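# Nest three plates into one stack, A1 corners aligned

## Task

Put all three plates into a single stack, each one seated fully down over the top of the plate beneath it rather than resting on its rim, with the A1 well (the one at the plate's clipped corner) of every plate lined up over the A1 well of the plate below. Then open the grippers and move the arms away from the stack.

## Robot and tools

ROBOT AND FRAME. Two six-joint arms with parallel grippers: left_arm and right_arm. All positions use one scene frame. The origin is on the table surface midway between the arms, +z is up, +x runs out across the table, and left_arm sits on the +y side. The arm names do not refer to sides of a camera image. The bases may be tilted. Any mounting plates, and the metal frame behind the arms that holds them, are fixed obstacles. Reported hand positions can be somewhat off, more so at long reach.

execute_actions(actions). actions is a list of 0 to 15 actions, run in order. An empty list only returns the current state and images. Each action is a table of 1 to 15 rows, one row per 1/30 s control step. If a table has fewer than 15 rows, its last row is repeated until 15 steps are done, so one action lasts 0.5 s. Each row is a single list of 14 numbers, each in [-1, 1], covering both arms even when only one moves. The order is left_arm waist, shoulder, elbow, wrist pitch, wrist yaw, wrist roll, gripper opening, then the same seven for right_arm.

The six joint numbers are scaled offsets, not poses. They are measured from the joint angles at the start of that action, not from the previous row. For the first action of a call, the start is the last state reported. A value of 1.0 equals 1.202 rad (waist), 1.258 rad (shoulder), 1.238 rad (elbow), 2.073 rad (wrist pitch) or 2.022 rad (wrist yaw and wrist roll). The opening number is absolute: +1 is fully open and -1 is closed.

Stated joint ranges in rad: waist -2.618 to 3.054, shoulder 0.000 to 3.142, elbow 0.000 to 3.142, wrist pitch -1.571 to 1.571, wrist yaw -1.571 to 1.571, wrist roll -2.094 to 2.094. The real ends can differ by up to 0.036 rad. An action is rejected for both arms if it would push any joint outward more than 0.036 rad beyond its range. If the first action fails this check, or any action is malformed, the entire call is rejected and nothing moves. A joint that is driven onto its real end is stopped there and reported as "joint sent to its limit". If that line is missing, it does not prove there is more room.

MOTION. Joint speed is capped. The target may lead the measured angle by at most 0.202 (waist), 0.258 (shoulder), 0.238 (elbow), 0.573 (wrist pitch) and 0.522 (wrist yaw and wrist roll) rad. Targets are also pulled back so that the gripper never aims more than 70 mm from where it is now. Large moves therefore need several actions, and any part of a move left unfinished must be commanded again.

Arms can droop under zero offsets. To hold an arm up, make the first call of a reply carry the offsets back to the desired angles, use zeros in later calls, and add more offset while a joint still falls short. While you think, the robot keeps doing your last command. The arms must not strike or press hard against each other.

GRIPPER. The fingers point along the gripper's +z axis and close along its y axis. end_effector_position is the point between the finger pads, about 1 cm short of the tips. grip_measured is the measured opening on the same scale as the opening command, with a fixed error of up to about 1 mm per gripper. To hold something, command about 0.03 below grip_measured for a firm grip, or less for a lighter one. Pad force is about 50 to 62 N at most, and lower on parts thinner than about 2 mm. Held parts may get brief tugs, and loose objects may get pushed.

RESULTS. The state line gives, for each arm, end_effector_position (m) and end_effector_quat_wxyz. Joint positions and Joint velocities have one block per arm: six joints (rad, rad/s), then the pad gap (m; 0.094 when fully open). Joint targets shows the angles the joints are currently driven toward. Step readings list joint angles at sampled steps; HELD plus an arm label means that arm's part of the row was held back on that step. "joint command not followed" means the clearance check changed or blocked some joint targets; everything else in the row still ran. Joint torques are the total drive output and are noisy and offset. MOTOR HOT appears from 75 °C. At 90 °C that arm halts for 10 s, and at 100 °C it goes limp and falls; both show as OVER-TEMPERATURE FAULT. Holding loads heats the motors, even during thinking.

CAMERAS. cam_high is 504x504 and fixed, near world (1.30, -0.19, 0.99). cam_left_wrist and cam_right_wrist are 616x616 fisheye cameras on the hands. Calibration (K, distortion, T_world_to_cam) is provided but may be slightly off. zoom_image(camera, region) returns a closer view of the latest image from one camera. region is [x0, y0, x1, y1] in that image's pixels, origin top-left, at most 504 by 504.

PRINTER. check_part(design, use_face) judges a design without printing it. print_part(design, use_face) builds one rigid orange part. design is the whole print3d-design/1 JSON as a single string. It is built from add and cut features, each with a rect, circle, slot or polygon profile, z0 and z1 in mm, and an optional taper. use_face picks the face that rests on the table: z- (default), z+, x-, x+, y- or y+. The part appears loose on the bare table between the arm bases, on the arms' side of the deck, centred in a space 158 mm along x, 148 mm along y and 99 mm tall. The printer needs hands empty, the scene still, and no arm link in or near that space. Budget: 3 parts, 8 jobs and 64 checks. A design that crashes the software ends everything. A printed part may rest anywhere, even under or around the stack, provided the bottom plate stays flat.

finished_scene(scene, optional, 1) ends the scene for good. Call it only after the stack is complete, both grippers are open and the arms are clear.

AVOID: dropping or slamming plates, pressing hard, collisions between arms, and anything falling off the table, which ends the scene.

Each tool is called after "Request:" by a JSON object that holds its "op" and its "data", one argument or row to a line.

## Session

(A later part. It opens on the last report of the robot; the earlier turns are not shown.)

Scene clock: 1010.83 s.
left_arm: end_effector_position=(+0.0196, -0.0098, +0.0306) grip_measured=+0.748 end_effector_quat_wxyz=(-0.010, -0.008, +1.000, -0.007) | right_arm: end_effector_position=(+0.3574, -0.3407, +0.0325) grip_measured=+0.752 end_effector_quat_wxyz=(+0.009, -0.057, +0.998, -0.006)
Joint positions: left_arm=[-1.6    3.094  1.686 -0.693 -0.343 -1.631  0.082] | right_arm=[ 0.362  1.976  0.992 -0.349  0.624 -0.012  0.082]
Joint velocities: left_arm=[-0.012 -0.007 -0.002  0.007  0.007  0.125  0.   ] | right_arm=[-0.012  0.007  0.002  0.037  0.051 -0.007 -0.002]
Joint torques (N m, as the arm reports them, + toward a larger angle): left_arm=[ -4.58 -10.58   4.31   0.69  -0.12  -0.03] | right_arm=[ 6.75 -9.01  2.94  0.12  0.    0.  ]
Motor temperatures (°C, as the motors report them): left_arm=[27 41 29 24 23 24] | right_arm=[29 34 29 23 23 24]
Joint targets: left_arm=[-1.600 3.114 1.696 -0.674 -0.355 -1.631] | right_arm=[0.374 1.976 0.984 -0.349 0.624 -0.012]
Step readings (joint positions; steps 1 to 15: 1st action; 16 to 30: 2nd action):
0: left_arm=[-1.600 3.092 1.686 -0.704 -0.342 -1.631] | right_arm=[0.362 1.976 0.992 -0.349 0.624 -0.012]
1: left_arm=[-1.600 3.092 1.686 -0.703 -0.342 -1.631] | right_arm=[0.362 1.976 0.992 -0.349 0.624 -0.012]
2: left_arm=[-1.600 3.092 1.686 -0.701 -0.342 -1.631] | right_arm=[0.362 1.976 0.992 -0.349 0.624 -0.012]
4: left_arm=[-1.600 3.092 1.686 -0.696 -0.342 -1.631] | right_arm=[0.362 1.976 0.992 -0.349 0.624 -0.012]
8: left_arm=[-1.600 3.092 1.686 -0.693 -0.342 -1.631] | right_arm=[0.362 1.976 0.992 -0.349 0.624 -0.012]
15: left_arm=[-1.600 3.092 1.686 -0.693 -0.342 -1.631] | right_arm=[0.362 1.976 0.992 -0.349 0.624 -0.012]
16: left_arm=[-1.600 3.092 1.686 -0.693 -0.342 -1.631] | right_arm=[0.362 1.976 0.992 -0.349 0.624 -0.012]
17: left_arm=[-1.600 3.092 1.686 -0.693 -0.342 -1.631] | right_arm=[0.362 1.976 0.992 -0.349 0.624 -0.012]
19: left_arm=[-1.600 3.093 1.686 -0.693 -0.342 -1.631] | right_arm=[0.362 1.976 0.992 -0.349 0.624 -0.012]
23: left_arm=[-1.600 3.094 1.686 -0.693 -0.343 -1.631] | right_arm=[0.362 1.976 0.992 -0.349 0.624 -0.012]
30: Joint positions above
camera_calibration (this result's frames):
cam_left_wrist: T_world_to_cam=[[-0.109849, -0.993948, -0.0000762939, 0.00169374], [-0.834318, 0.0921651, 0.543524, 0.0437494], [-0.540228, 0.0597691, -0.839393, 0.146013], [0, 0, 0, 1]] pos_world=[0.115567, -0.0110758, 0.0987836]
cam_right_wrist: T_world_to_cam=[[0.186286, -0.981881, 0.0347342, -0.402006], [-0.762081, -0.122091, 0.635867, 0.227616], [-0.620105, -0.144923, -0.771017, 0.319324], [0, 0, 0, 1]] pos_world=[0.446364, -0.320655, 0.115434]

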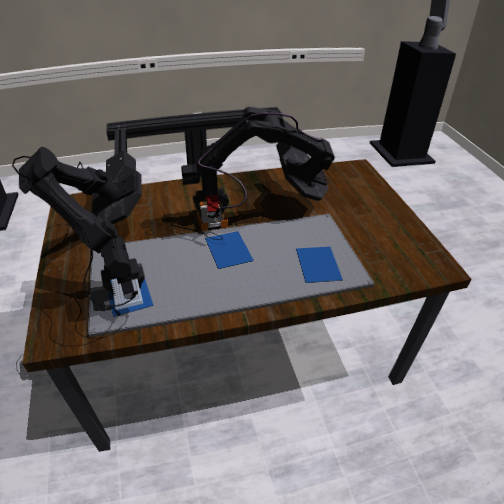

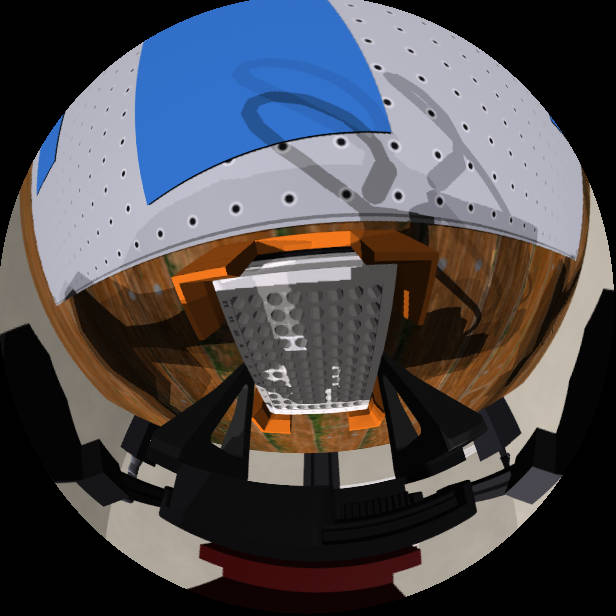

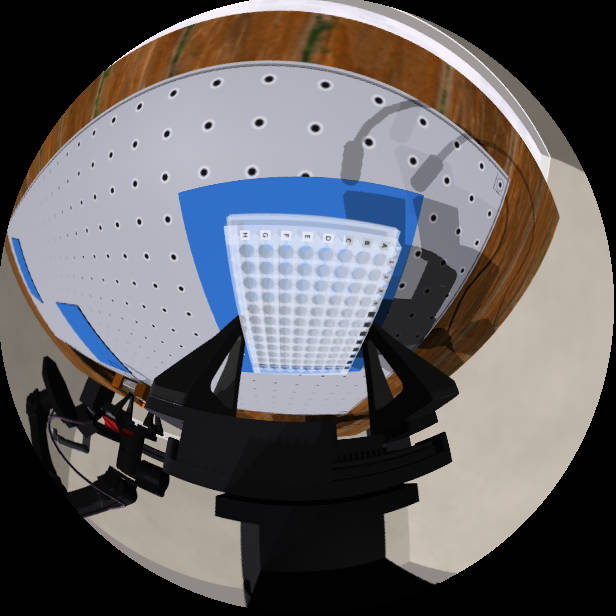

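Request:
{"op": "execute_actions", "data": {
  "actions": [
    [[0,-0.01,0.008,0,0,0,0.8,0.01,0,-0.007,0,0,0,0.72],[-0.004,-0.025,0.01,-0.012,0,0,0.9,0.01,0,-0.007,0,0,0,0.72],[-0.01,-0.038,0.012,-0.022,0,-0.004,1,0.01,0,-0.007,0,0,0,0.72],[-0.016,-0.05,0.014,-0.032,0,-0.008,1,0.01,0,-0.007,0,0,0,0.72],[-0.022,-0.058,0.016,-0.04,0,-0.012,1,0.01,0,-0.007,0,0,0,0.72],[-0.028,-0.062,0.016,-0.045,0,-0.014,1,0.01,0,-0.007,0,0,0,0.72],[-0.03,-0.064,0.016,-0.045,0,-0.014,1,0.01,0,-0.007,0,0,0,0.72],[-0.03,-0.066,0.016,-0.045,0,-0.014,1,0.01,0,-0.007,0,0,0,0.72],[-0.012,-0.074,0.01,-0.043,-0.01,-0.004,1,0.01,0,-0.007,0,0,0,0.72],[0.008,-0.082,0.004,-0.041,-0.018,0.006,1,0.01,0,-0.007,0,0,0,0.72],[0.029,-0.09,-0.002,-0.039,-0.025,0.016,1,0.01,0,-0.007,0,0,0,0.72],[0.05,-0.097,-0.008,-0.037,-0.032,0.026,1,0.01,0,-0.007,0,0,0,0.72],[0.07,-0.103,-0.012,-0.036,-0.038,0.036,1,0.01,0,-0.007,0,0,0,0.72],[0.09,-0.106,-0.014,-0.036,-0.044,0.046,1,0.01,0,-0.007,0,0,0,0.72]]
  ]
}}

Scene clock: 1051.47 s.
left_arm: end_effector_position=(+0.0575, -0.0162, +0.0632) grip_measured=+1.000 end_effector_quat_wxyz=(-0.013, -0.024, +0.999, -0.018) | right_arm: end_effector_position=(+0.3574, -0.3407, +0.0325) grip_measured=+0.752 end_effector_quat_wxyz=(+0.009, -0.057, +0.998, -0.006)
Joint positions: left_arm=[-1.533  2.989  1.686 -0.75  -0.371 -1.59   0.094] | right_arm=[ 0.362  1.976  0.992 -0.349  0.624 -0.012  0.082]
Joint velocities: left_arm=[ 0.755 -0.188  0.007  0.022 -0.286  0.359  0.   ] | right_arm=[-0.012  0.017  0.002  0.022 -0.037  0.022 -0.001]
Joint torques (N m, as the arm reports them, + toward a larger angle): left_arm=[ -5.57 -13.75   2.52   0.42  -0.18   0.02] | right_arm=[ 6.69 -9.01  2.98  0.11  0.    0.  ]
Motor temperatures (°C, as the motors report them): left_arm=[27 39 29 24 23 24] | right_arm=[30 34 29 23 23 24]
Joint targets: left_arm=[-1.492 2.960 1.669 -0.768 -0.432 -1.538] | right_arm=[0.374 1.976 0.984 -0.349 0.624 -0.012]
Step readings (joint positions):
0: left_arm=[-1.600 3.094 1.686 -0.693 -0.343 -1.631] | right_arm=[0.362 1.976 0.992 -0.349 0.624 -0.012]
1: left_arm=[-1.600 3.094 1.686 -0.693 -0.343 -1.631] | right_arm=[0.362 1.976 0.992 -0.349 0.624 -0.012]
2: left_arm=[-1.600 3.093 1.686 -0.693 -0.342 -1.631] | right_arm=[0.362 1.976 0.992 -0.349 0.624 -0.012]
4: left_arm=[-1.600 3.089 1.686 -0.705 -0.338 -1.632] | right_arm=[0.362 1.976 0.992 -0.349 0.624 -0.012]
8: left_arm=[-1.610 3.052 1.686 -0.743 -0.337 -1.644] | right_arm=[0.362 1.976 0.992 -0.349 0.624 -0.012]
15: Joint positions above
camera_calibration (this result's frames):
cam_left_wrist: T_world_to_cam=[[-0.0786651, -0.996617, 0.0237777, -0.00383911], [-0.833906, 0.0788545, 0.546245, 0.0579019], [-0.546272, 0.0231421, -0.837288, 0.193805], [0, 0, 0, 1]] pos_world=[0.153853, -0.012877, 0.130733]
cam_right_wrist: T_world_to_cam=[[0.186286, -0.981881, 0.0347342, -0.402006], [-0.762081, -0.122091, 0.635867, 0.227616], [-0.620105, -0.144923, -0.771017, 0.319324], [0, 0, 0, 1]] pos_world=[0.446364, -0.320655, 0.115434]

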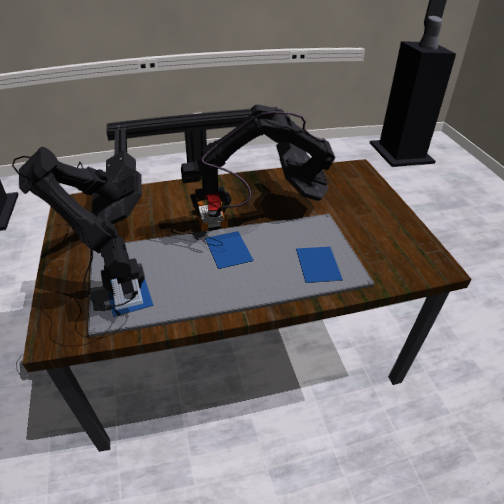

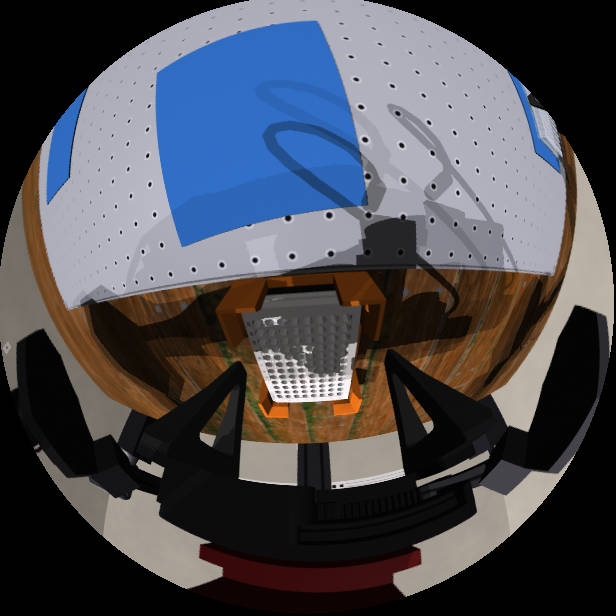

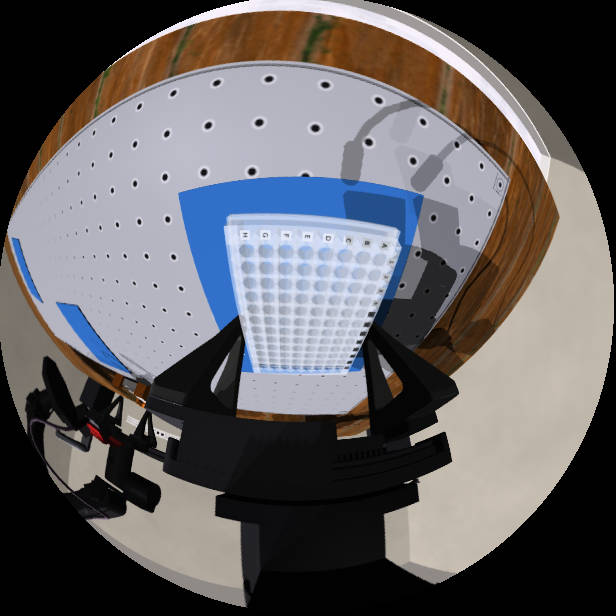

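Request:
{"op": "execute_actions", "data": {
  "actions": []
}}

Request:
{"op": "zoom_image", "data": {
  "camera": "cam_left_wrist",
  "region": [200, 260, 420, 430]
}}

Scene clock: 1056.17 s.
left_arm: end_effector_position=(+0.0803, -0.0099, +0.0568) grip_measured=+1.000 end_effector_quat_wxyz=(-0.007, -0.025, +1.000, -0.009) | right_arm: end_effector_position=(+0.3574, -0.3407, +0.0325) grip_measured=+0.752 end_effector_quat_wxyz=(+0.009, -0.057, +0.998, -0.006)
Joint positions: left_arm=[-1.475  2.977  1.676 -0.751 -0.41  -1.544  0.094] | right_arm=[ 0.362  1.976  0.992 -0.349  0.624 -0.012  0.082]
Joint velocities: left_arm=[-0.017 -0.007 -0.012  0.022 -0.037 -0.007  0.   ] | right_arm=[-0.002 -0.002  0.002 -0.095  0.007 -0.022 -0.001]
Joint torques (N m, as the arm reports them, + toward a larger angle): left_arm=[ -7.25 -13.62   3.16   0.4   -0.23   0.03] | right_arm=[ 6.7  -9.02  2.98  0.12  0.    0.01]
Motor temperatures (°C, as the motors report them): left_arm=[27 40 29 24 23 24] | right_arm=[30 34 29 23 23 24]
Joint targets: left_arm=[-1.492 2.960 1.669 -0.767 -0.432 -1.538] | right_arm=[0.374 1.976 0.984 -0.349 0.624 -0.012]
camera_calibration (this result's frames):
cam_left_wrist: T_world_to_cam=[[-0.0763808, -0.997074, 0.00294165, 0.00532742], [-0.839825, 0.0659244, 0.53884, 0.0807103], [-0.537457, 0.0386865, -0.842403, 0.200536], [0, 0, 0, 1]] pos_world=[0.175969, -0.00776699, 0.125427]
cam_right_wrist: T_world_to_cam=[[0.186286, -0.981881, 0.0347342, -0.402006], [-0.762081, -0.122091, 0.635867, 0.227616], [-0.620105, -0.144923, -0.771017, 0.319324], [0, 0, 0, 1]] pos_world=[0.446364, -0.320655, 0.115434]

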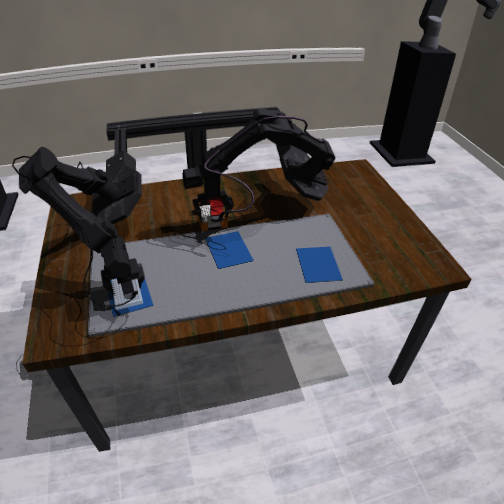

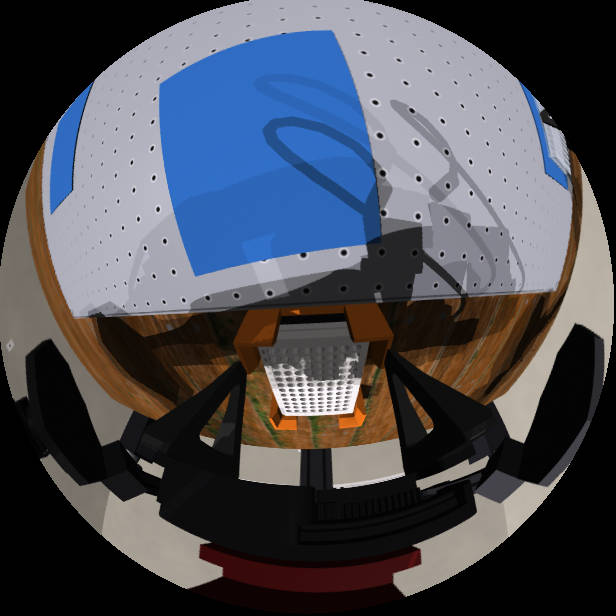

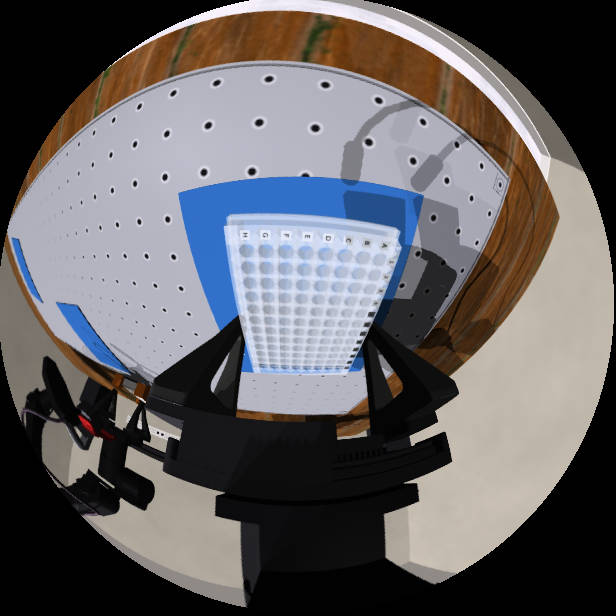

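Region (200, 260, 420, 430) of cam_left_wrist's 616x616 image, scaled by 2.291, with more detail than that image has; it fills the top 389 rows of this view, and the rest is white.

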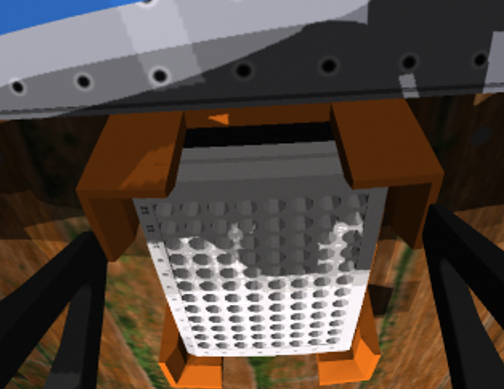

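Request:
{"op": "execute_actions", "data": {
  "actions": [
    [[-0.005,0.003,0,0.002,-0.006,0.008,1,0.01,0,-0.007,0,0,0,0.72],[-0.005,0.006,0,0.003,-0.006,0.012,1,0.01,0,-0.007,0,0,0,0.72],[-0.005,0.009,0,0.004,-0.006,0.016,1,0.01,0,-0.007,0,0,0,0.72],[-0.005,0.011,0,0.005,-0.006,0.018,1,0.01,0,-0.007,0,0,0,0.72],[-0.005,0.013,0,0.006,-0.006,0.018,1,0.01,0,-0.007,0,0,0,0.72],[-0.005,0.015,0,0.007,-0.006,0.018,1,0.01,0,-0.007,0,0,0,0.72],[-0.005,0.017,0,0.008,-0.006,0.018,1,0.01,0,-0.007,0,0,0,0.72],[-0.005,0.019,0,0.008,-0.006,0.018,1,0.01,0,-0.007,0,0,0,0.72],[-0.005,0.021,0,0.008,-0.006,0.018,1,0.01,0,-0.007,0,0,0,0.72],[-0.005,0.023,0,0.008,-0.006,0.018,1,0.01,0,-0.007,0,0,0,0.72]]
  ]
}}

Request:
{"op": "zoom_image", "data": {
  "camera": "cam_left_wrist",
  "region": [200, 260, 420, 430]
}}

Scene clock: 1067.73 s.
left_arm: end_effector_position=(+0.0751, -0.0051, +0.0461) grip_measured=+1.000 end_effector_quat_wxyz=(-0.008, -0.006, +1.000, +0.003) | right_arm: end_effector_position=(+0.3574, -0.3407, +0.0325) grip_measured=+0.752 end_effector_quat_wxyz=(+0.009, -0.057, +0.998, -0.006)
Joint positions: left_arm=[-1.475  3.005  1.676 -0.748 -0.41  -1.516  0.094] | right_arm=[ 0.362  1.976  0.992 -0.349  0.624 -0.012  0.082]
Joint velocities: left_arm=[ 0.007  0.027 -0.022 -0.022 -0.022  0.022  0.   ] | right_arm=[-0.002 -0.012 -0.002 -0.066  0.051  0.037 -0.   ]
Joint torques (N m, as the arm reports them, + toward a larger angle): left_arm=[ -6.1  -12.1    3.55   0.6   -0.12   0.02] | right_arm=[ 6.69 -8.99  2.99  0.13  0.    0.  ]
Motor temperatures (°C, as the motors report them): left_arm=[28 41 28 24 23 24] | right_arm=[30 34 29 23 23 24]
Joint targets: left_arm=[-1.481 3.006 1.676 -0.735 -0.422 -1.508] | right_arm=[0.374 1.976 0.984 -0.349 0.624 -0.012]
Step readings (joint positions):
0: left_arm=[-1.475 2.977 1.676 -0.751 -0.410 -1.544] | right_arm=[0.362 1.976 0.992 -0.349 0.624 -0.012]
1: left_arm=[-1.475 2.977 1.676 -0.751 -0.410 -1.543] | right_arm=[0.362 1.976 0.992 -0.349 0.624 -0.012]
2: left_arm=[-1.475 2.977 1.676 -0.751 -0.410 -1.540] | right_arm=[0.362 1.976 0.992 -0.349 0.624 -0.012]
4: left_arm=[-1.475 2.979 1.676 -0.751 -0.410 -1.532] | right_arm=[0.362 1.976 0.992 -0.349 0.624 -0.012]
8: left_arm=[-1.475 2.991 1.676 -0.749 -0.410 -1.522] | right_arm=[0.362 1.976 0.992 -0.349 0.624 -0.012]
15: Joint positions above
camera_calibration (this result's frames):
cam_left_wrist: T_world_to_cam=[[-0.115028, -0.993182, -0.0189467, 0.0137043], [-0.836115, 0.0865034, 0.54169, 0.0815049], [-0.536358, 0.0781513, -0.840365, 0.188546], [0, 0, 0, 1]] pos_world=[0.170852, -0.00817476, 0.114557]
cam_right_wrist: T_world_to_cam=[[0.186286, -0.981881, 0.0347342, -0.402006], [-0.762081, -0.122091, 0.635867, 0.227616], [-0.620105, -0.144923, -0.771017, 0.319324], [0, 0, 0, 1]] pos_world=[0.446364, -0.320655, 0.115434]

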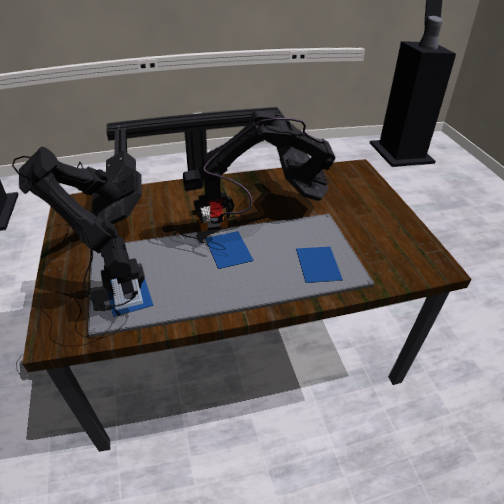

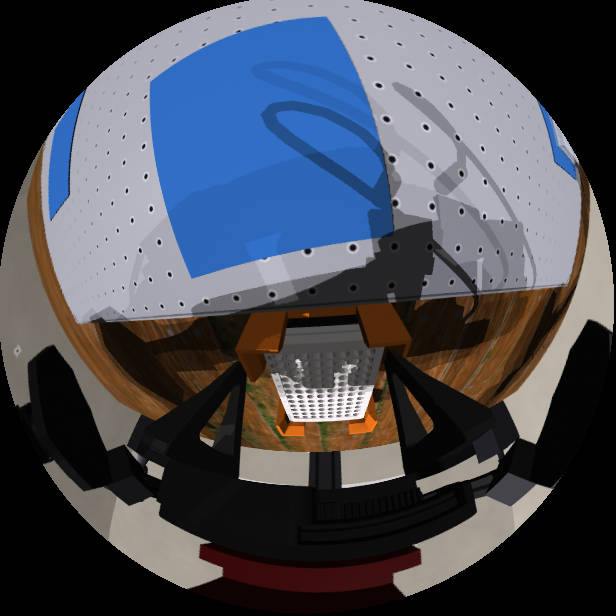

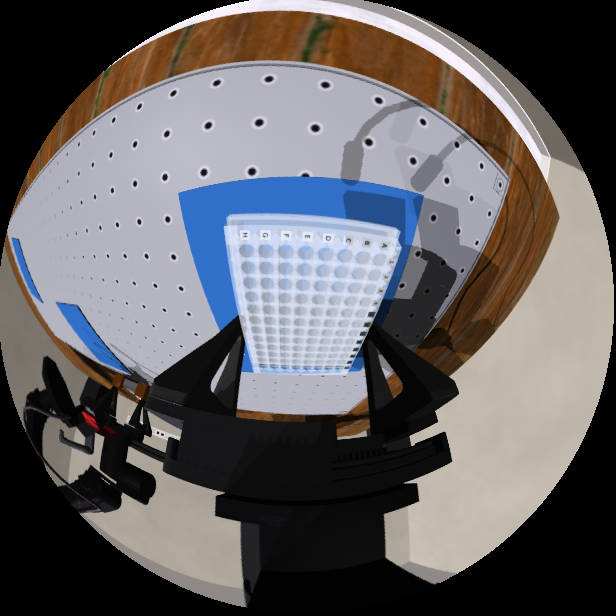

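Region (200, 260, 420, 430) of cam_left_wrist's 616x616 image, scaled by 2.291, with more detail than that image has; it fills the top 389 rows of this view, and the rest is white.

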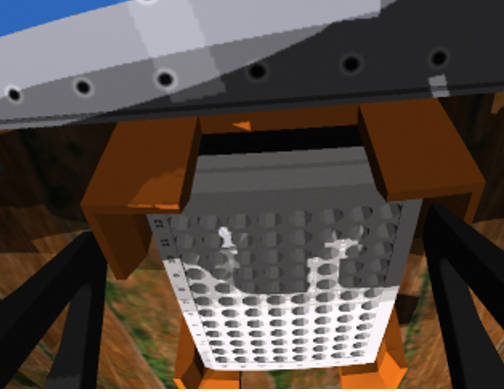

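Request:
{"op": "execute_actions", "data": {
  "actions": [
    [[-0.005,-0.02,0.01,-0.008,0,0,1,0.01,0,-0.007,0,0,0,0.72],[-0.008,-0.035,0.018,-0.016,0,0,1,0.01,0,-0.007,0,0,0,0.72],[-0.01,-0.05,0.026,-0.024,0,0,1,0.01,0,-0.007,0,0,0,0.72],[-0.01,-0.06,0.03,-0.028,0,0,1,0.01,0,-0.007,0,0,0,0.72],[-0.01,-0.065,0.03,-0.028,0,0,1,0.01,0,-0.007,0,0,0,0.72],[-0.01,-0.065,0.03,-0.028,0,0,1,0.01,0,-0.007,0,0,0,0.72],[0.01,-0.07,0.03,-0.028,-0.01,0.01,0.9,0.01,0,-0.007,0,0,0,0.72],[0.03,-0.075,0.03,-0.028,-0.017,0.02,0.8,0.01,0,-0.007,0,0,0,0.72],[0.05,-0.08,0.03,-0.028,-0.024,0.03,0.7,0.01,0,-0.007,0,0,0,0.72],[0.07,-0.08,0.03,-0.028,-0.031,0.04,0.6,0.01,0,-0.007,0,0,0,0.72],[0.09,-0.08,0.03,-0.028,-0.038,0.05,0.5,0.01,0,-0.007,0,0,0,0.72],[0.105,-0.08,0.03,-0.028,-0.044,0.06,0.4,0.01,0,-0.007,0,0,0,0.72],[0.115,-0.08,0.03,-0.028,-0.046,0.062,0.4,0.01,0,-0.007,0,0,0,0.72]]
  ]
}}

Scene clock: 1100.73 s.
left_arm: end_effector_position=(+0.1393, -0.0053, +0.0600) grip_measured=+0.403 end_effector_quat_wxyz=(-0.014, -0.036, +0.999, -0.006) | right_arm: end_effector_position=(+0.3574, -0.3407, +0.0325) grip_measured=+0.752 end_effector_quat_wxyz=(+0.009, -0.057, +0.998, -0.006)
Joint positions: left_arm=[-1.333  2.918  1.699 -0.782 -0.46  -1.43   0.066] | right_arm=[ 0.362  1.976  0.992 -0.349  0.624 -0.012  0.082]
Joint velocities: left_arm=[ 0.598  0.002 -0.002  0.007 -0.256  0.212 -0.001] | right_arm=[-0.002 -0.012 -0.007  0.007  0.051  0.022  0.   ]
Joint torques (N m, as the arm reports them, + toward a larger angle): left_arm=[-10.31 -12.93   4.5    0.33  -0.05   0.04] | right_arm=[ 6.68 -9.    2.97  0.13 -0.01 -0.01]
Motor temperatures (°C, as the motors report them): left_arm=[28 41 28 24 23 24] | right_arm=[30 34 29 23 23 24]
Joint targets: left_arm=[-1.336 2.904 1.713 -0.806 -0.503 -1.390] | right_arm=[0.374 1.976 0.984 -0.349 0.624 -0.012]
Step readings (joint positions):
0: left_arm=[-1.475 3.006 1.676 -0.748 -0.410 -1.514] | right_arm=[0.362 1.976 0.992 -0.349 0.624 -0.012]
1: left_arm=[-1.475 3.006 1.676 -0.748 -0.409 -1.514] | right_arm=[0.362 1.976 0.992 -0.349 0.624 -0.012]
2: left_arm=[-1.475 3.004 1.676 -0.748 -0.408 -1.514] | right_arm=[0.362 1.976 0.992 -0.349 0.624 -0.012]
4: left_arm=[-1.475 2.994 1.676 -0.762 -0.404 -1.514] | right_arm=[0.362 1.976 0.992 -0.349 0.624 -0.012]
8: left_arm=[-1.470 2.953 1.685 -0.781 -0.404 -1.507] | right_arm=[0.362 1.976 0.992 -0.349 0.624 -0.012]
15: Joint positions above
camera_calibration (this result's frames):
cam_left_wrist: T_world_to_cam=[[-0.054559, -0.998509, -0.00150583, 0.0116311], [-0.833743, 0.0447262, 0.550339, 0.126572], [-0.549451, 0.0312814, -0.83494, 0.235941], [0, 0, 0, 1]] pos_world=[0.235801, -0.00142785, 0.127357]
cam_right_wrist: T_world_to_cam=[[0.186286, -0.981881, 0.0347342, -0.402006], [-0.762081, -0.122091, 0.635867, 0.227616], [-0.620105, -0.144923, -0.771017, 0.319324], [0, 0, 0, 1]] pos_world=[0.446364, -0.320655, 0.115434]

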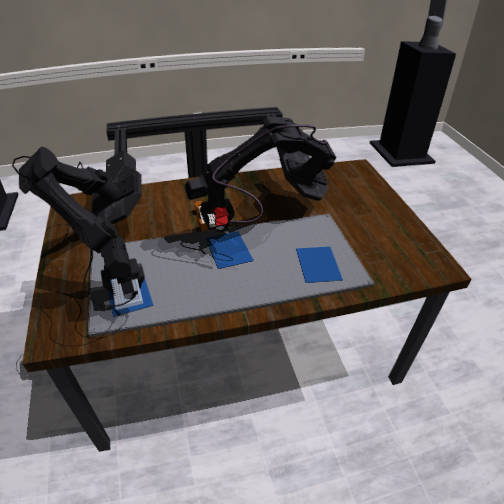

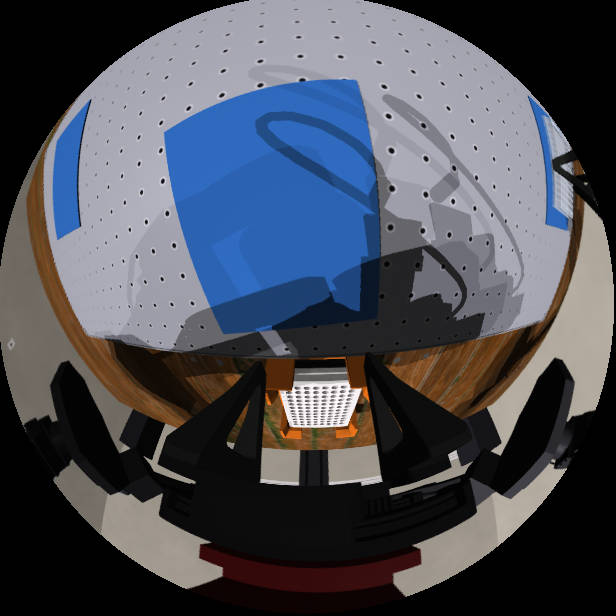

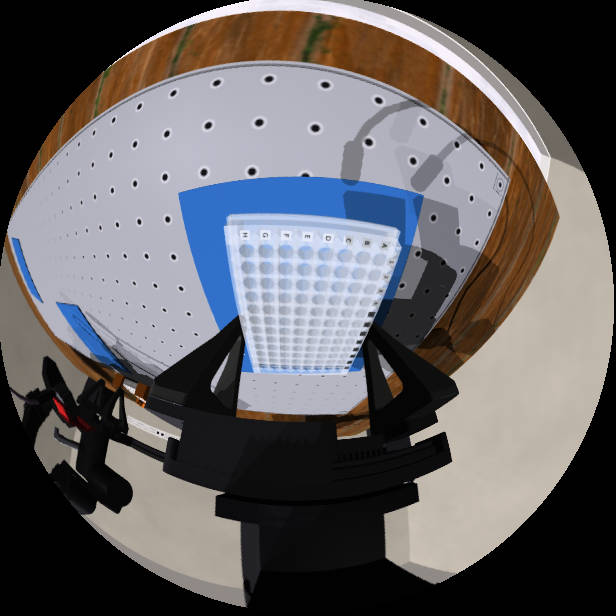

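Request:
{"op": "execute_actions", "data": {
  "actions": []
}}

Request:
{"op": "zoom_image", "data": {
  "camera": "cam_left_wrist",
  "region": [240, 330, 400, 450]
}}

Scene clock: 1103.80 s.
left_arm: end_effector_position=(+0.1466, -0.0010, +0.0571) grip_measured=+0.402 end_effector_quat_wxyz=(-0.007, -0.024, +1.000, +0.001) | right_arm: end_effector_position=(+0.3574, -0.3407, +0.0325) grip_measured=+0.752 end_effector_quat_wxyz=(+0.009, -0.057, +0.998, -0.006)
Joint positions: left_arm=[-1.318  2.918  1.699 -0.788 -0.481 -1.397  0.066] | right_arm=[ 0.362  1.976  0.992 -0.349  0.624 -0.012  0.082]
Joint velocities: left_arm=[-0.002 -0.002  0.007 -0.022  0.051 -0.022 -0.   ] | right_arm=[ 0.007  0.002 -0.007 -0.007  0.081 -0.007 -0.001]
Joint torques (N m, as the arm reports them, + toward a larger angle): left_arm=[ -8.41 -12.95   4.47   0.35  -0.23   0.02] | right_arm=[ 6.71 -9.02  2.97  0.13  0.01  0.  ]
Motor temperatures (°C, as the motors report them): left_arm=[28 41 28 24 23 24] | right_arm=[30 34 29 23 23 24]
Joint targets: left_arm=[-1.337 2.904 1.713 -0.806 -0.503 -1.390] | right_arm=[0.374 1.976 0.984 -0.349 0.624 -0.012]
camera_calibration (this result's frames):
cam_left_wrist: T_world_to_cam=[[-0.0781166, -0.996801, -0.0168949, 0.0206577], [-0.83905, 0.0565828, 0.541104, 0.135336], [-0.538417, 0.0564449, -0.840786, 0.236074], [0, 0, 0, 1]] pos_world=[0.242274, -0.000391209, 0.125606]
cam_right_wrist: T_world_to_cam=[[0.186286, -0.981881, 0.0347342, -0.402006], [-0.762081, -0.122091, 0.635867, 0.227616], [-0.620105, -0.144923, -0.771017, 0.319324], [0, 0, 0, 1]] pos_world=[0.446364, -0.320655, 0.115434]

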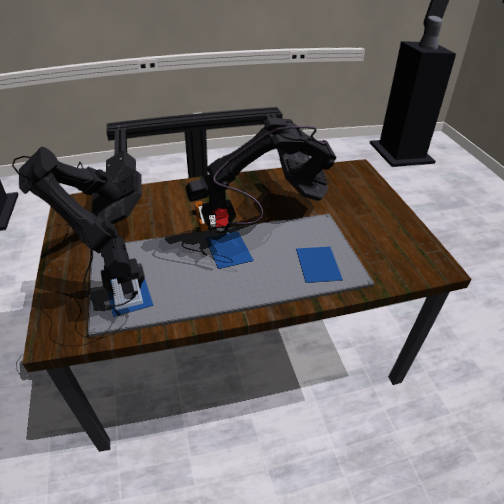

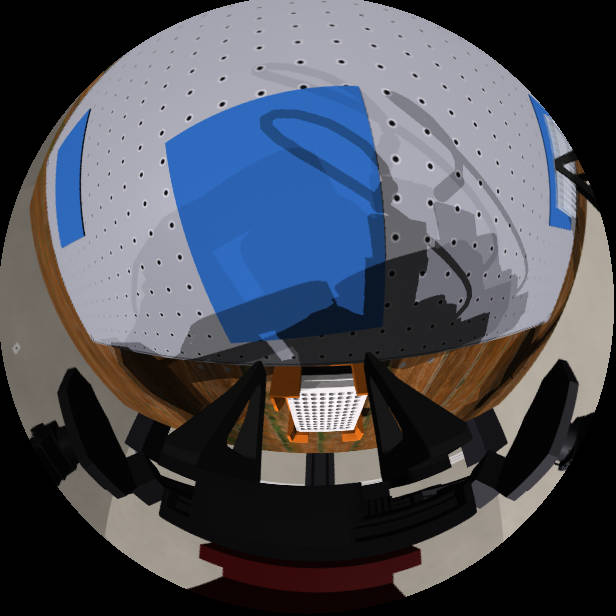

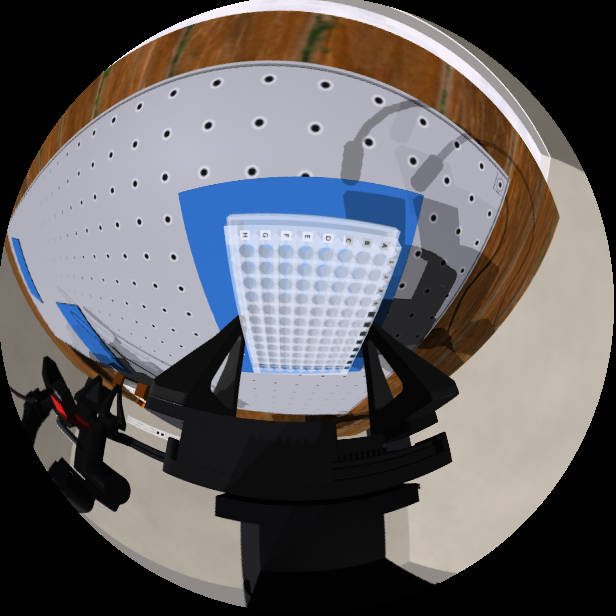

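Region (240, 330, 400, 450) of cam_left_wrist's 616x616 image, scaled by 3.150, with more detail than that image has; it fills the top 378 rows of this view, and the rest is white.

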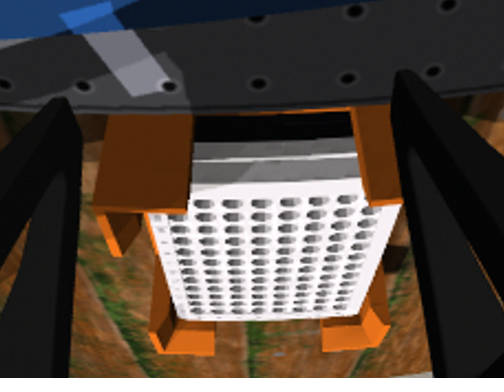

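Request:
{"op": "execute_actions", "data": {
  "actions": [
    [[-0.015,0.005,0.02,0.002,-0.005,0.003,0.4,0.01,0,-0.007,0,0,0,0.72],[-0.02,0.015,0.03,0.004,-0.005,0.003,0.4,0.01,0,-0.007,0,0,0,0.72],[-0.025,0.025,0.04,0.006,-0.005,0.003,0.4,0.01,0,-0.007,0,0,0,0.72],[-0.03,0.035,0.05,0.008,-0.005,0.003,0.4,0.01,0,-0.007,0,0,0,0.72],[-0.035,0.045,0.06,0.01,-0.005,0.003,0.4,0.01,0,-0.007,0,0,0,0.72],[-0.04,0.055,0.068,0.012,-0.005,0.003,0.4,0.01,0,-0.007,0,0,0,0.72],[-0.043,0.065,0.075,0.014,-0.005,0.003,0.4,0.01,0,-0.007,0,0,0,0.72],[-0.045,0.073,0.077,0.016,-0.005,0.003,0.4,0.01,0,-0.007,0,0,0,0.72],[-0.045,0.078,0.077,0.016,-0.005,0.003,0.4,0.01,0,-0.007,0,0,0,0.72]]
  ]
}}

Request:
{"op": "zoom_image", "data": {
  "camera": "cam_left_wrist",
  "region": [220, 310, 420, 460]
}}

Scene clock: 1120.13 s.
left_arm: end_effector_position=(+0.1248, -0.0180, +0.0377) grip_measured=+0.402 end_effector_quat_wxyz=(+0.001, -0.006, +1.000, -0.000) | right_arm: end_effector_position=(+0.3574, -0.3407, +0.0325) grip_measured=+0.752 end_effector_quat_wxyz=(+0.009, -0.057, +0.998, -0.006)
Joint positions: left_arm=[-1.357  3.025  1.773 -0.767 -0.479 -1.396  0.066] | right_arm=[ 0.362  1.976  0.992 -0.349  0.624 -0.012  0.082]
Joint velocities: left_arm=[-0.012 -0.002 -0.007 -0.022  0.022  0.007 -0.001] | right_arm=[-0.002 -0.002 -0.012  0.022  0.051  0.081 -0.001]
Joint torques (N m, as the arm reports them, + toward a larger angle): left_arm=[ -7.86 -12.95   5.09   0.6   -0.11   0.02] | right_arm=[ 6.71 -9.01  2.96  0.13  0.    0.  ]
Motor temperatures (°C, as the motors report them): left_arm=[29 42 29 24 23 24] | right_arm=[30 34 29 23 23 24]
Joint targets: left_arm=[-1.372 3.016 1.795 -0.755 -0.491 -1.391] | right_arm=[0.374 1.976 0.984 -0.349 0.624 -0.012]
Step readings (joint positions):
0: left_arm=[-1.318 2.918 1.699 -0.788 -0.481 -1.397] | right_arm=[0.362 1.976 0.992 -0.349 0.624 -0.012]
1: left_arm=[-1.318 2.918 1.699 -0.788 -0.481 -1.397] | right_arm=[0.362 1.976 0.992 -0.349 0.624 -0.012]
2: left_arm=[-1.318 2.920 1.702 -0.789 -0.481 -1.397] | right_arm=[0.362 1.976 0.992 -0.349 0.624 -0.012]
4: left_arm=[-1.320 2.934 1.721 -0.789 -0.481 -1.397] | right_arm=[0.362 1.976 0.992 -0.349 0.624 -0.012]
8: left_arm=[-1.338 2.982 1.766 -0.777 -0.481 -1.397] | right_arm=[0.362 1.976 0.992 -0.349 0.624 -0.012]
15: Joint positions above
camera_calibration (this result's frames):
cam_left_wrist: T_world_to_cam=[[-0.114664, -0.993293, -0.0148741, 0.00624707], [-0.845034, 0.0896553, 0.527143, 0.130441], [-0.522274, 0.0730133, -0.849646, 0.207659], [0, 0, 0, 1]] pos_world=[0.219398, -0.0206514, 0.107768]
cam_right_wrist: T_world_to_cam=[[0.186286, -0.981881, 0.0347342, -0.402006], [-0.762081, -0.122091, 0.635867, 0.227616], [-0.620105, -0.144923, -0.771017, 0.319324], [0, 0, 0, 1]] pos_world=[0.446364, -0.320655, 0.115434]

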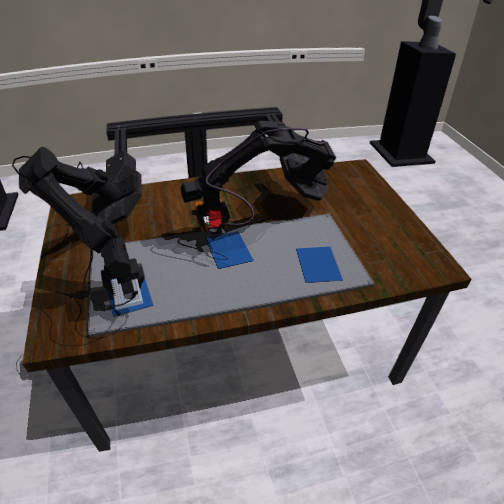

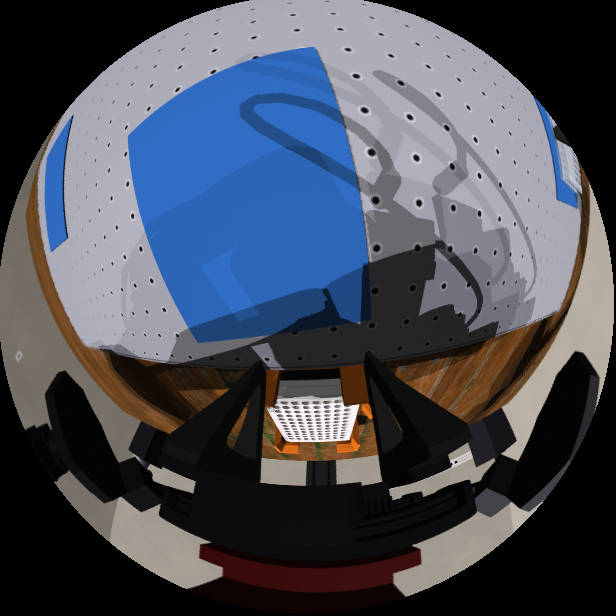

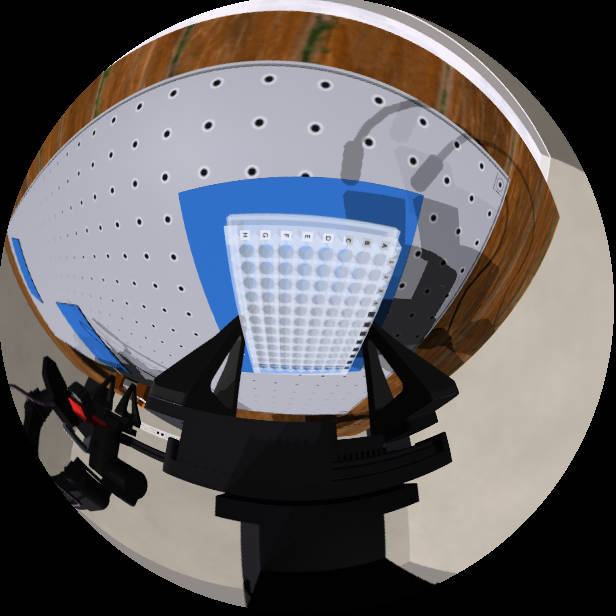

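Region (220, 310, 420, 460) of cam_left_wrist's 616x616 image, scaled by 2.520, with more detail than that image has; it fills the top 378 rows of this view, and the rest is white.

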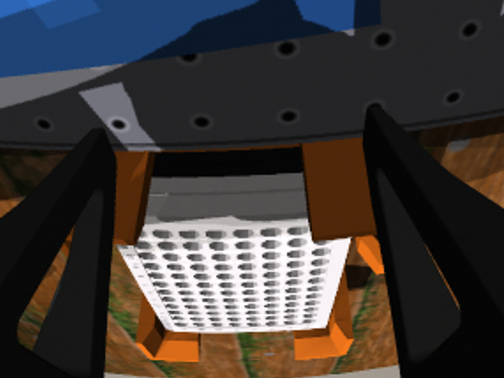

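Request:
{"op": "execute_actions", "data": {
  "actions": [
    [[-0.015,-0.005,-0.005,0,0.003,-0.004,0.4,0.01,0,-0.007,0,0,0,0.72],[-0.02,-0.005,-0.012,0,0.005,-0.007,0.4,0.01,0,-0.007,0,0,0,0.72],[-0.025,-0.005,-0.019,0,0.007,-0.01,0.4,0.01,0,-0.007,0,0,0,0.72],[-0.03,-0.005,-0.025,0,0.009,-0.013,0.4,0.01,0,-0.007,0,0,0,0.72],[-0.035,-0.005,-0.03,0,0.011,-0.016,0.4,0.01,0,-0.007,0,0,0,0.72],[-0.04,-0.005,-0.03,0,0.012,-0.019,0.4,0.01,0,-0.007,0,0,0,0.72],[-0.045,-0.005,-0.03,0,0.013,-0.022,0.4,0.01,0,-0.007,0,0,0,0.72],[-0.05,-0.005,-0.03,0,0.014,-0.025,0.4,0.01,0,-0.007,0,0,0,0.72],[-0.055,-0.005,-0.03,0,0.014,-0.027,0.4,0.01,0,-0.007,0,0,0,0.72],[-0.06,-0.005,-0.03,0,0.014,-0.028,0.4,0.01,0,-0.007,0,0,0,0.72]]
  ]
}}

Request:
{"op": "zoom_image", "data": {
  "camera": "cam_left_wrist",
  "region": [220, 310, 420, 460]
}}

Scene clock: 1135.30 s.
left_arm: end_effector_position=(+0.1003, -0.0144, +0.0414) grip_measured=+0.402 end_effector_quat_wxyz=(-0.002, +0.003, +1.000, +0.001) | right_arm: end_effector_position=(+0.3574, -0.3407, +0.0325) grip_measured=+0.752 end_effector_quat_wxyz=(+0.009, -0.057, +0.998, -0.006)
Joint positions: left_arm=[-1.415  3.025  1.74  -0.765 -0.449 -1.44   0.066] | right_arm=[ 0.362  1.976  0.992 -0.349  0.624 -0.012  0.082]
Joint velocities: left_arm=[ 0.012 -0.002  0.012  0.007  0.037 -0.066  0.   ] | right_arm=[ 0.002  0.012 -0.017 -0.037  0.037  0.022 -0.001]
Joint torques (N m, as the arm reports them, + toward a larger angle): left_arm=[ -7.29 -12.79   3.26   0.49  -0.05  -0.11] | right_arm=[ 6.69 -9.    2.98  0.12  0.    0.  ]
Motor temperatures (°C, as the motors report them): left_arm=[29 42 29 24 23 24] | right_arm=[30 35 29 23 23 24]
Joint targets: left_arm=[-1.429 3.018 1.736 -0.767 -0.451 -1.453] | right_arm=[0.374 1.976 0.984 -0.349 0.624 -0.012]
Step readings (joint positions):
0: left_arm=[-1.357 3.025 1.773 -0.766 -0.479 -1.396] | right_arm=[0.362 1.976 0.992 -0.349 0.624 -0.012]
1: left_arm=[-1.357 3.025 1.773 -0.766 -0.478 -1.396] | right_arm=[0.362 1.976 0.992 -0.349 0.624 -0.012]
2: left_arm=[-1.357 3.025 1.773 -0.766 -0.475 -1.397] | right_arm=[0.362 1.976 0.992 -0.349 0.624 -0.012]
4: left_arm=[-1.359 3.025 1.767 -0.765 -0.471 -1.402] | right_arm=[0.362 1.976 0.992 -0.349 0.624 -0.012]
8: left_arm=[-1.380 3.025 1.743 -0.765 -0.458 -1.420] | right_arm=[0.362 1.976 0.992 -0.349 0.624 -0.012]
15: Joint positions above
camera_calibration (this result's frames):
cam_left_wrist: T_world_to_cam=[[-0.131353, -0.991176, -0.0178067, 0.00885515], [-0.840648, 0.101848, 0.531919, 0.106977], [-0.525412, 0.0848382, -0.846608, 0.198091], [0, 0, 0, 1]] pos_world=[0.195173, -0.0189242, 0.11096]
cam_right_wrist: T_world_to_cam=[[0.186286, -0.981881, 0.0347342, -0.402006], [-0.762081, -0.122091, 0.635867, 0.227616], [-0.620105, -0.144923, -0.771017, 0.319324], [0, 0, 0, 1]] pos_world=[0.446364, -0.320655, 0.115434]

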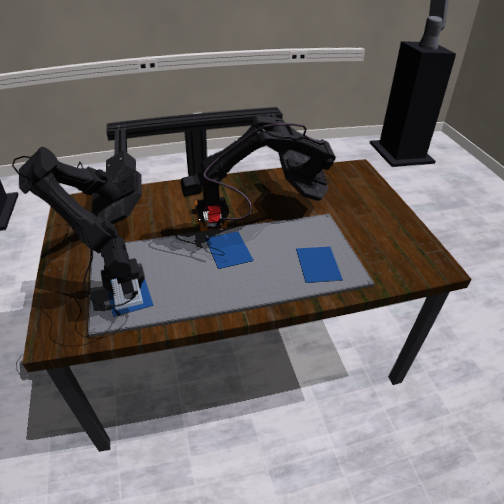

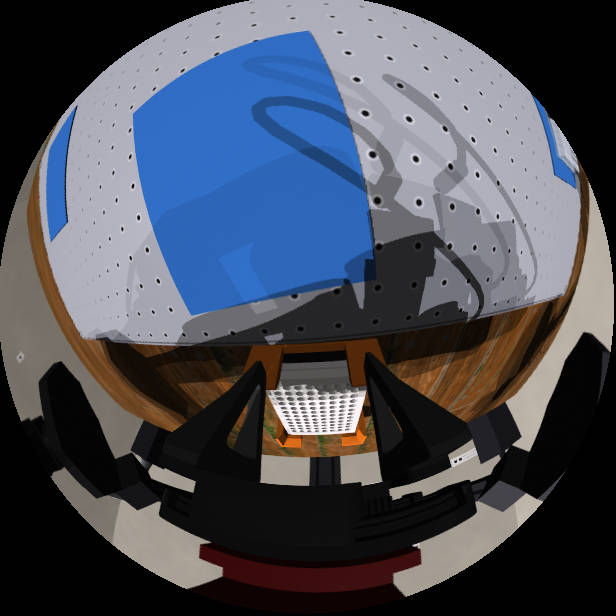

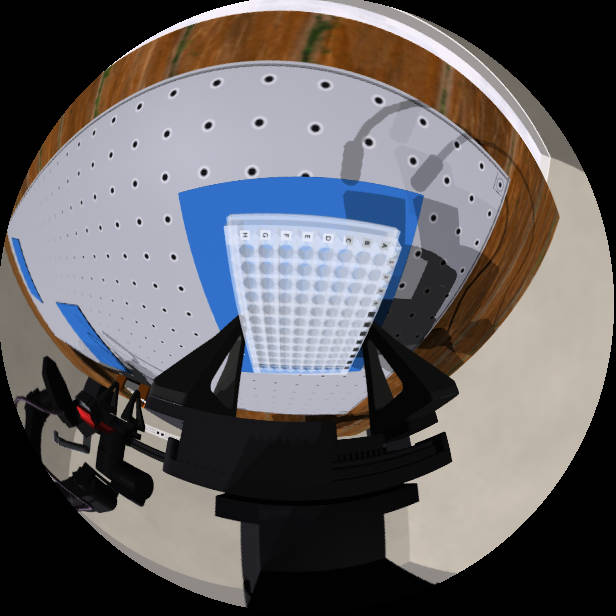

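Region (220, 310, 420, 460) of cam_left_wrist's 616x616 image, scaled by 2.520, with more detail than that image has; it fills the top 378 rows of this view, and the rest is white.

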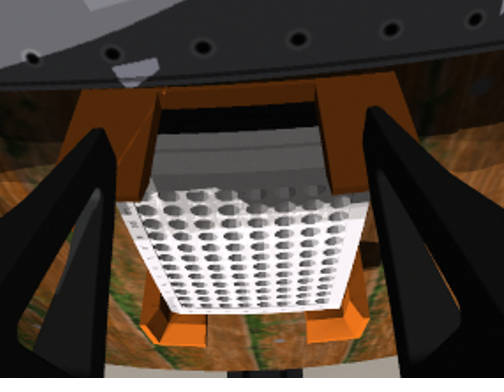

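Request:
{"op": "execute_actions", "data": {
  "actions": [
    [[-0.013,-0.005,0,0,0.002,-0.008,0.4,0.01,0,-0.007,0,0,0,0.72],[-0.016,-0.005,0,0,0.003,-0.01,0.4,0.01,0,-0.007,0,0,0,0.72],[-0.019,-0.005,0,0,0.004,-0.012,0.4,0.01,0,-0.007,0,0,0,0.72],[-0.022,-0.005,0,0,0.004,-0.014,0.4,0.01,0,-0.007,0,0,0,0.72],[-0.025,-0.005,0,0,0.004,-0.016,0.4,0.01,0,-0.007,0,0,0,0.72]]
  ]
}}

Request:
{"op": "zoom_image", "data": {
  "camera": "cam_left_wrist",
  "region": [220, 310, 420, 460]
}}

Scene clock: 1145.07 s.
left_arm: end_effector_position=(+0.0963, -0.0156, +0.0431) grip_measured=+0.402 end_effector_quat_wxyz=(-0.003, -0.005, +1.000, -0.001) | right_arm: end_effector_position=(+0.3574, -0.3407, +0.0325) grip_measured=+0.752 end_effector_quat_wxyz=(+0.009, -0.057, +0.998, -0.006)
Joint positions: left_arm=[-1.425  3.025  1.74  -0.765 -0.44  -1.463  0.066] | right_arm=[ 0.362  1.976  0.992 -0.349  0.624 -0.012  0.082]
Joint velocities: left_arm=[-0.007  0.002 -0.002  0.051 -0.037 -0.022  0.002] | right_arm=[-0.007 -0.002  0.002  0.11  -0.081 -0.007 -0.001]
Joint torques (N m, as the arm reports them, + toward a larger angle): left_arm=[ -7.84 -12.8    3.57   0.5    0.    -0.1 ] | right_arm=[ 6.7  -9.04  2.95  0.12  0.    0.  ]
Motor temperatures (°C, as the motors report them): left_arm=[29 42 29 24 23 24] | right_arm=[30 35 29 23 23 24]
Joint targets: left_arm=[-1.445 3.018 1.740 -0.765 -0.441 -1.472] | right_arm=[0.374 1.976 0.984 -0.349 0.624 -0.012]
Step readings (joint positions):
0: left_arm=[-1.415 3.025 1.740 -0.765 -0.448 -1.445] | right_arm=[0.362 1.976 0.992 -0.349 0.624 -0.012]
1: left_arm=[-1.415 3.025 1.740 -0.765 -0.448 -1.445] | right_arm=[0.362 1.976 0.992 -0.349 0.624 -0.012]
2: left_arm=[-1.415 3.025 1.740 -0.765 -0.447 -1.447] | right_arm=[0.362 1.976 0.992 -0.349 0.624 -0.012]
4: left_arm=[-1.415 3.025 1.740 -0.765 -0.445 -1.450] | right_arm=[0.362 1.976 0.992 -0.349 0.624 -0.012]
8: left_arm=[-1.422 3.025 1.740 -0.765 -0.443 -1.458] | right_arm=[0.362 1.976 0.992 -0.349 0.624 -0.012]
15: Joint positions above
camera_calibration (this result's frames):
cam_left_wrist: T_world_to_cam=[[-0.116478, -0.993106, -0.0131854, 0.00549648], [-0.84043, 0.0914797, 0.534144, 0.102539], [-0.529255, 0.0732976, -0.845291, 0.197646], [0, 0, 0, 1]] pos_world=[0.191422, -0.0184086, 0.112371]
cam_right_wrist: T_world_to_cam=[[0.186286, -0.981881, 0.0347342, -0.402006], [-0.762081, -0.122091, 0.635867, 0.227616], [-0.620105, -0.144923, -0.771017, 0.319324], [0, 0, 0, 1]] pos_world=[0.446364, -0.320655, 0.115434]

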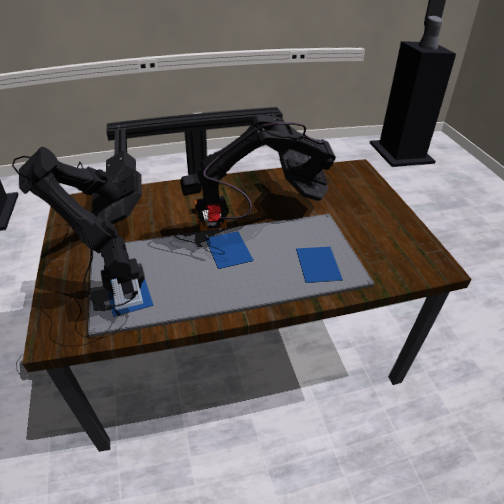

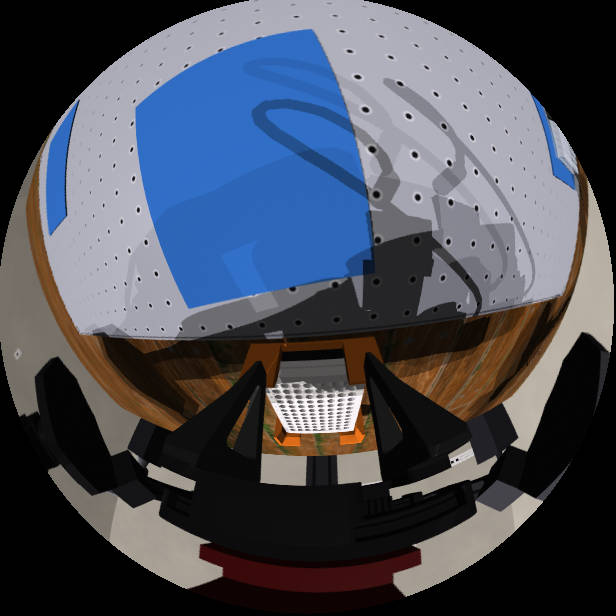

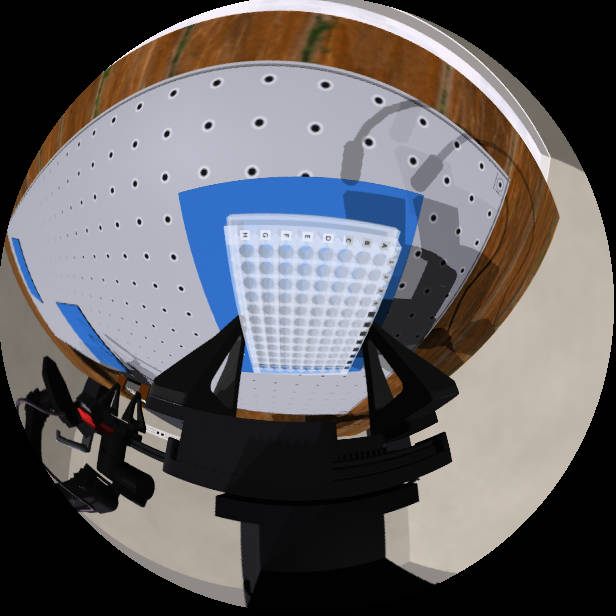

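Region (220, 310, 420, 460) of cam_left_wrist's 616x616 image, scaled by 2.520, with more detail than that image has; it fills the top 378 rows of this view, and the rest is white.

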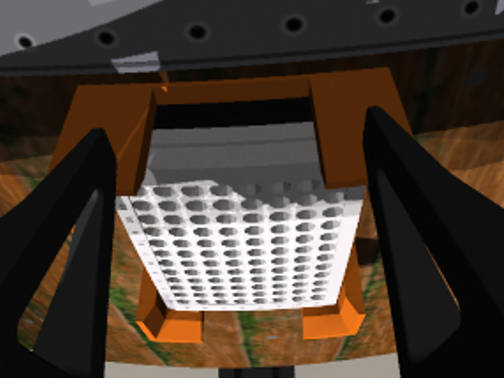

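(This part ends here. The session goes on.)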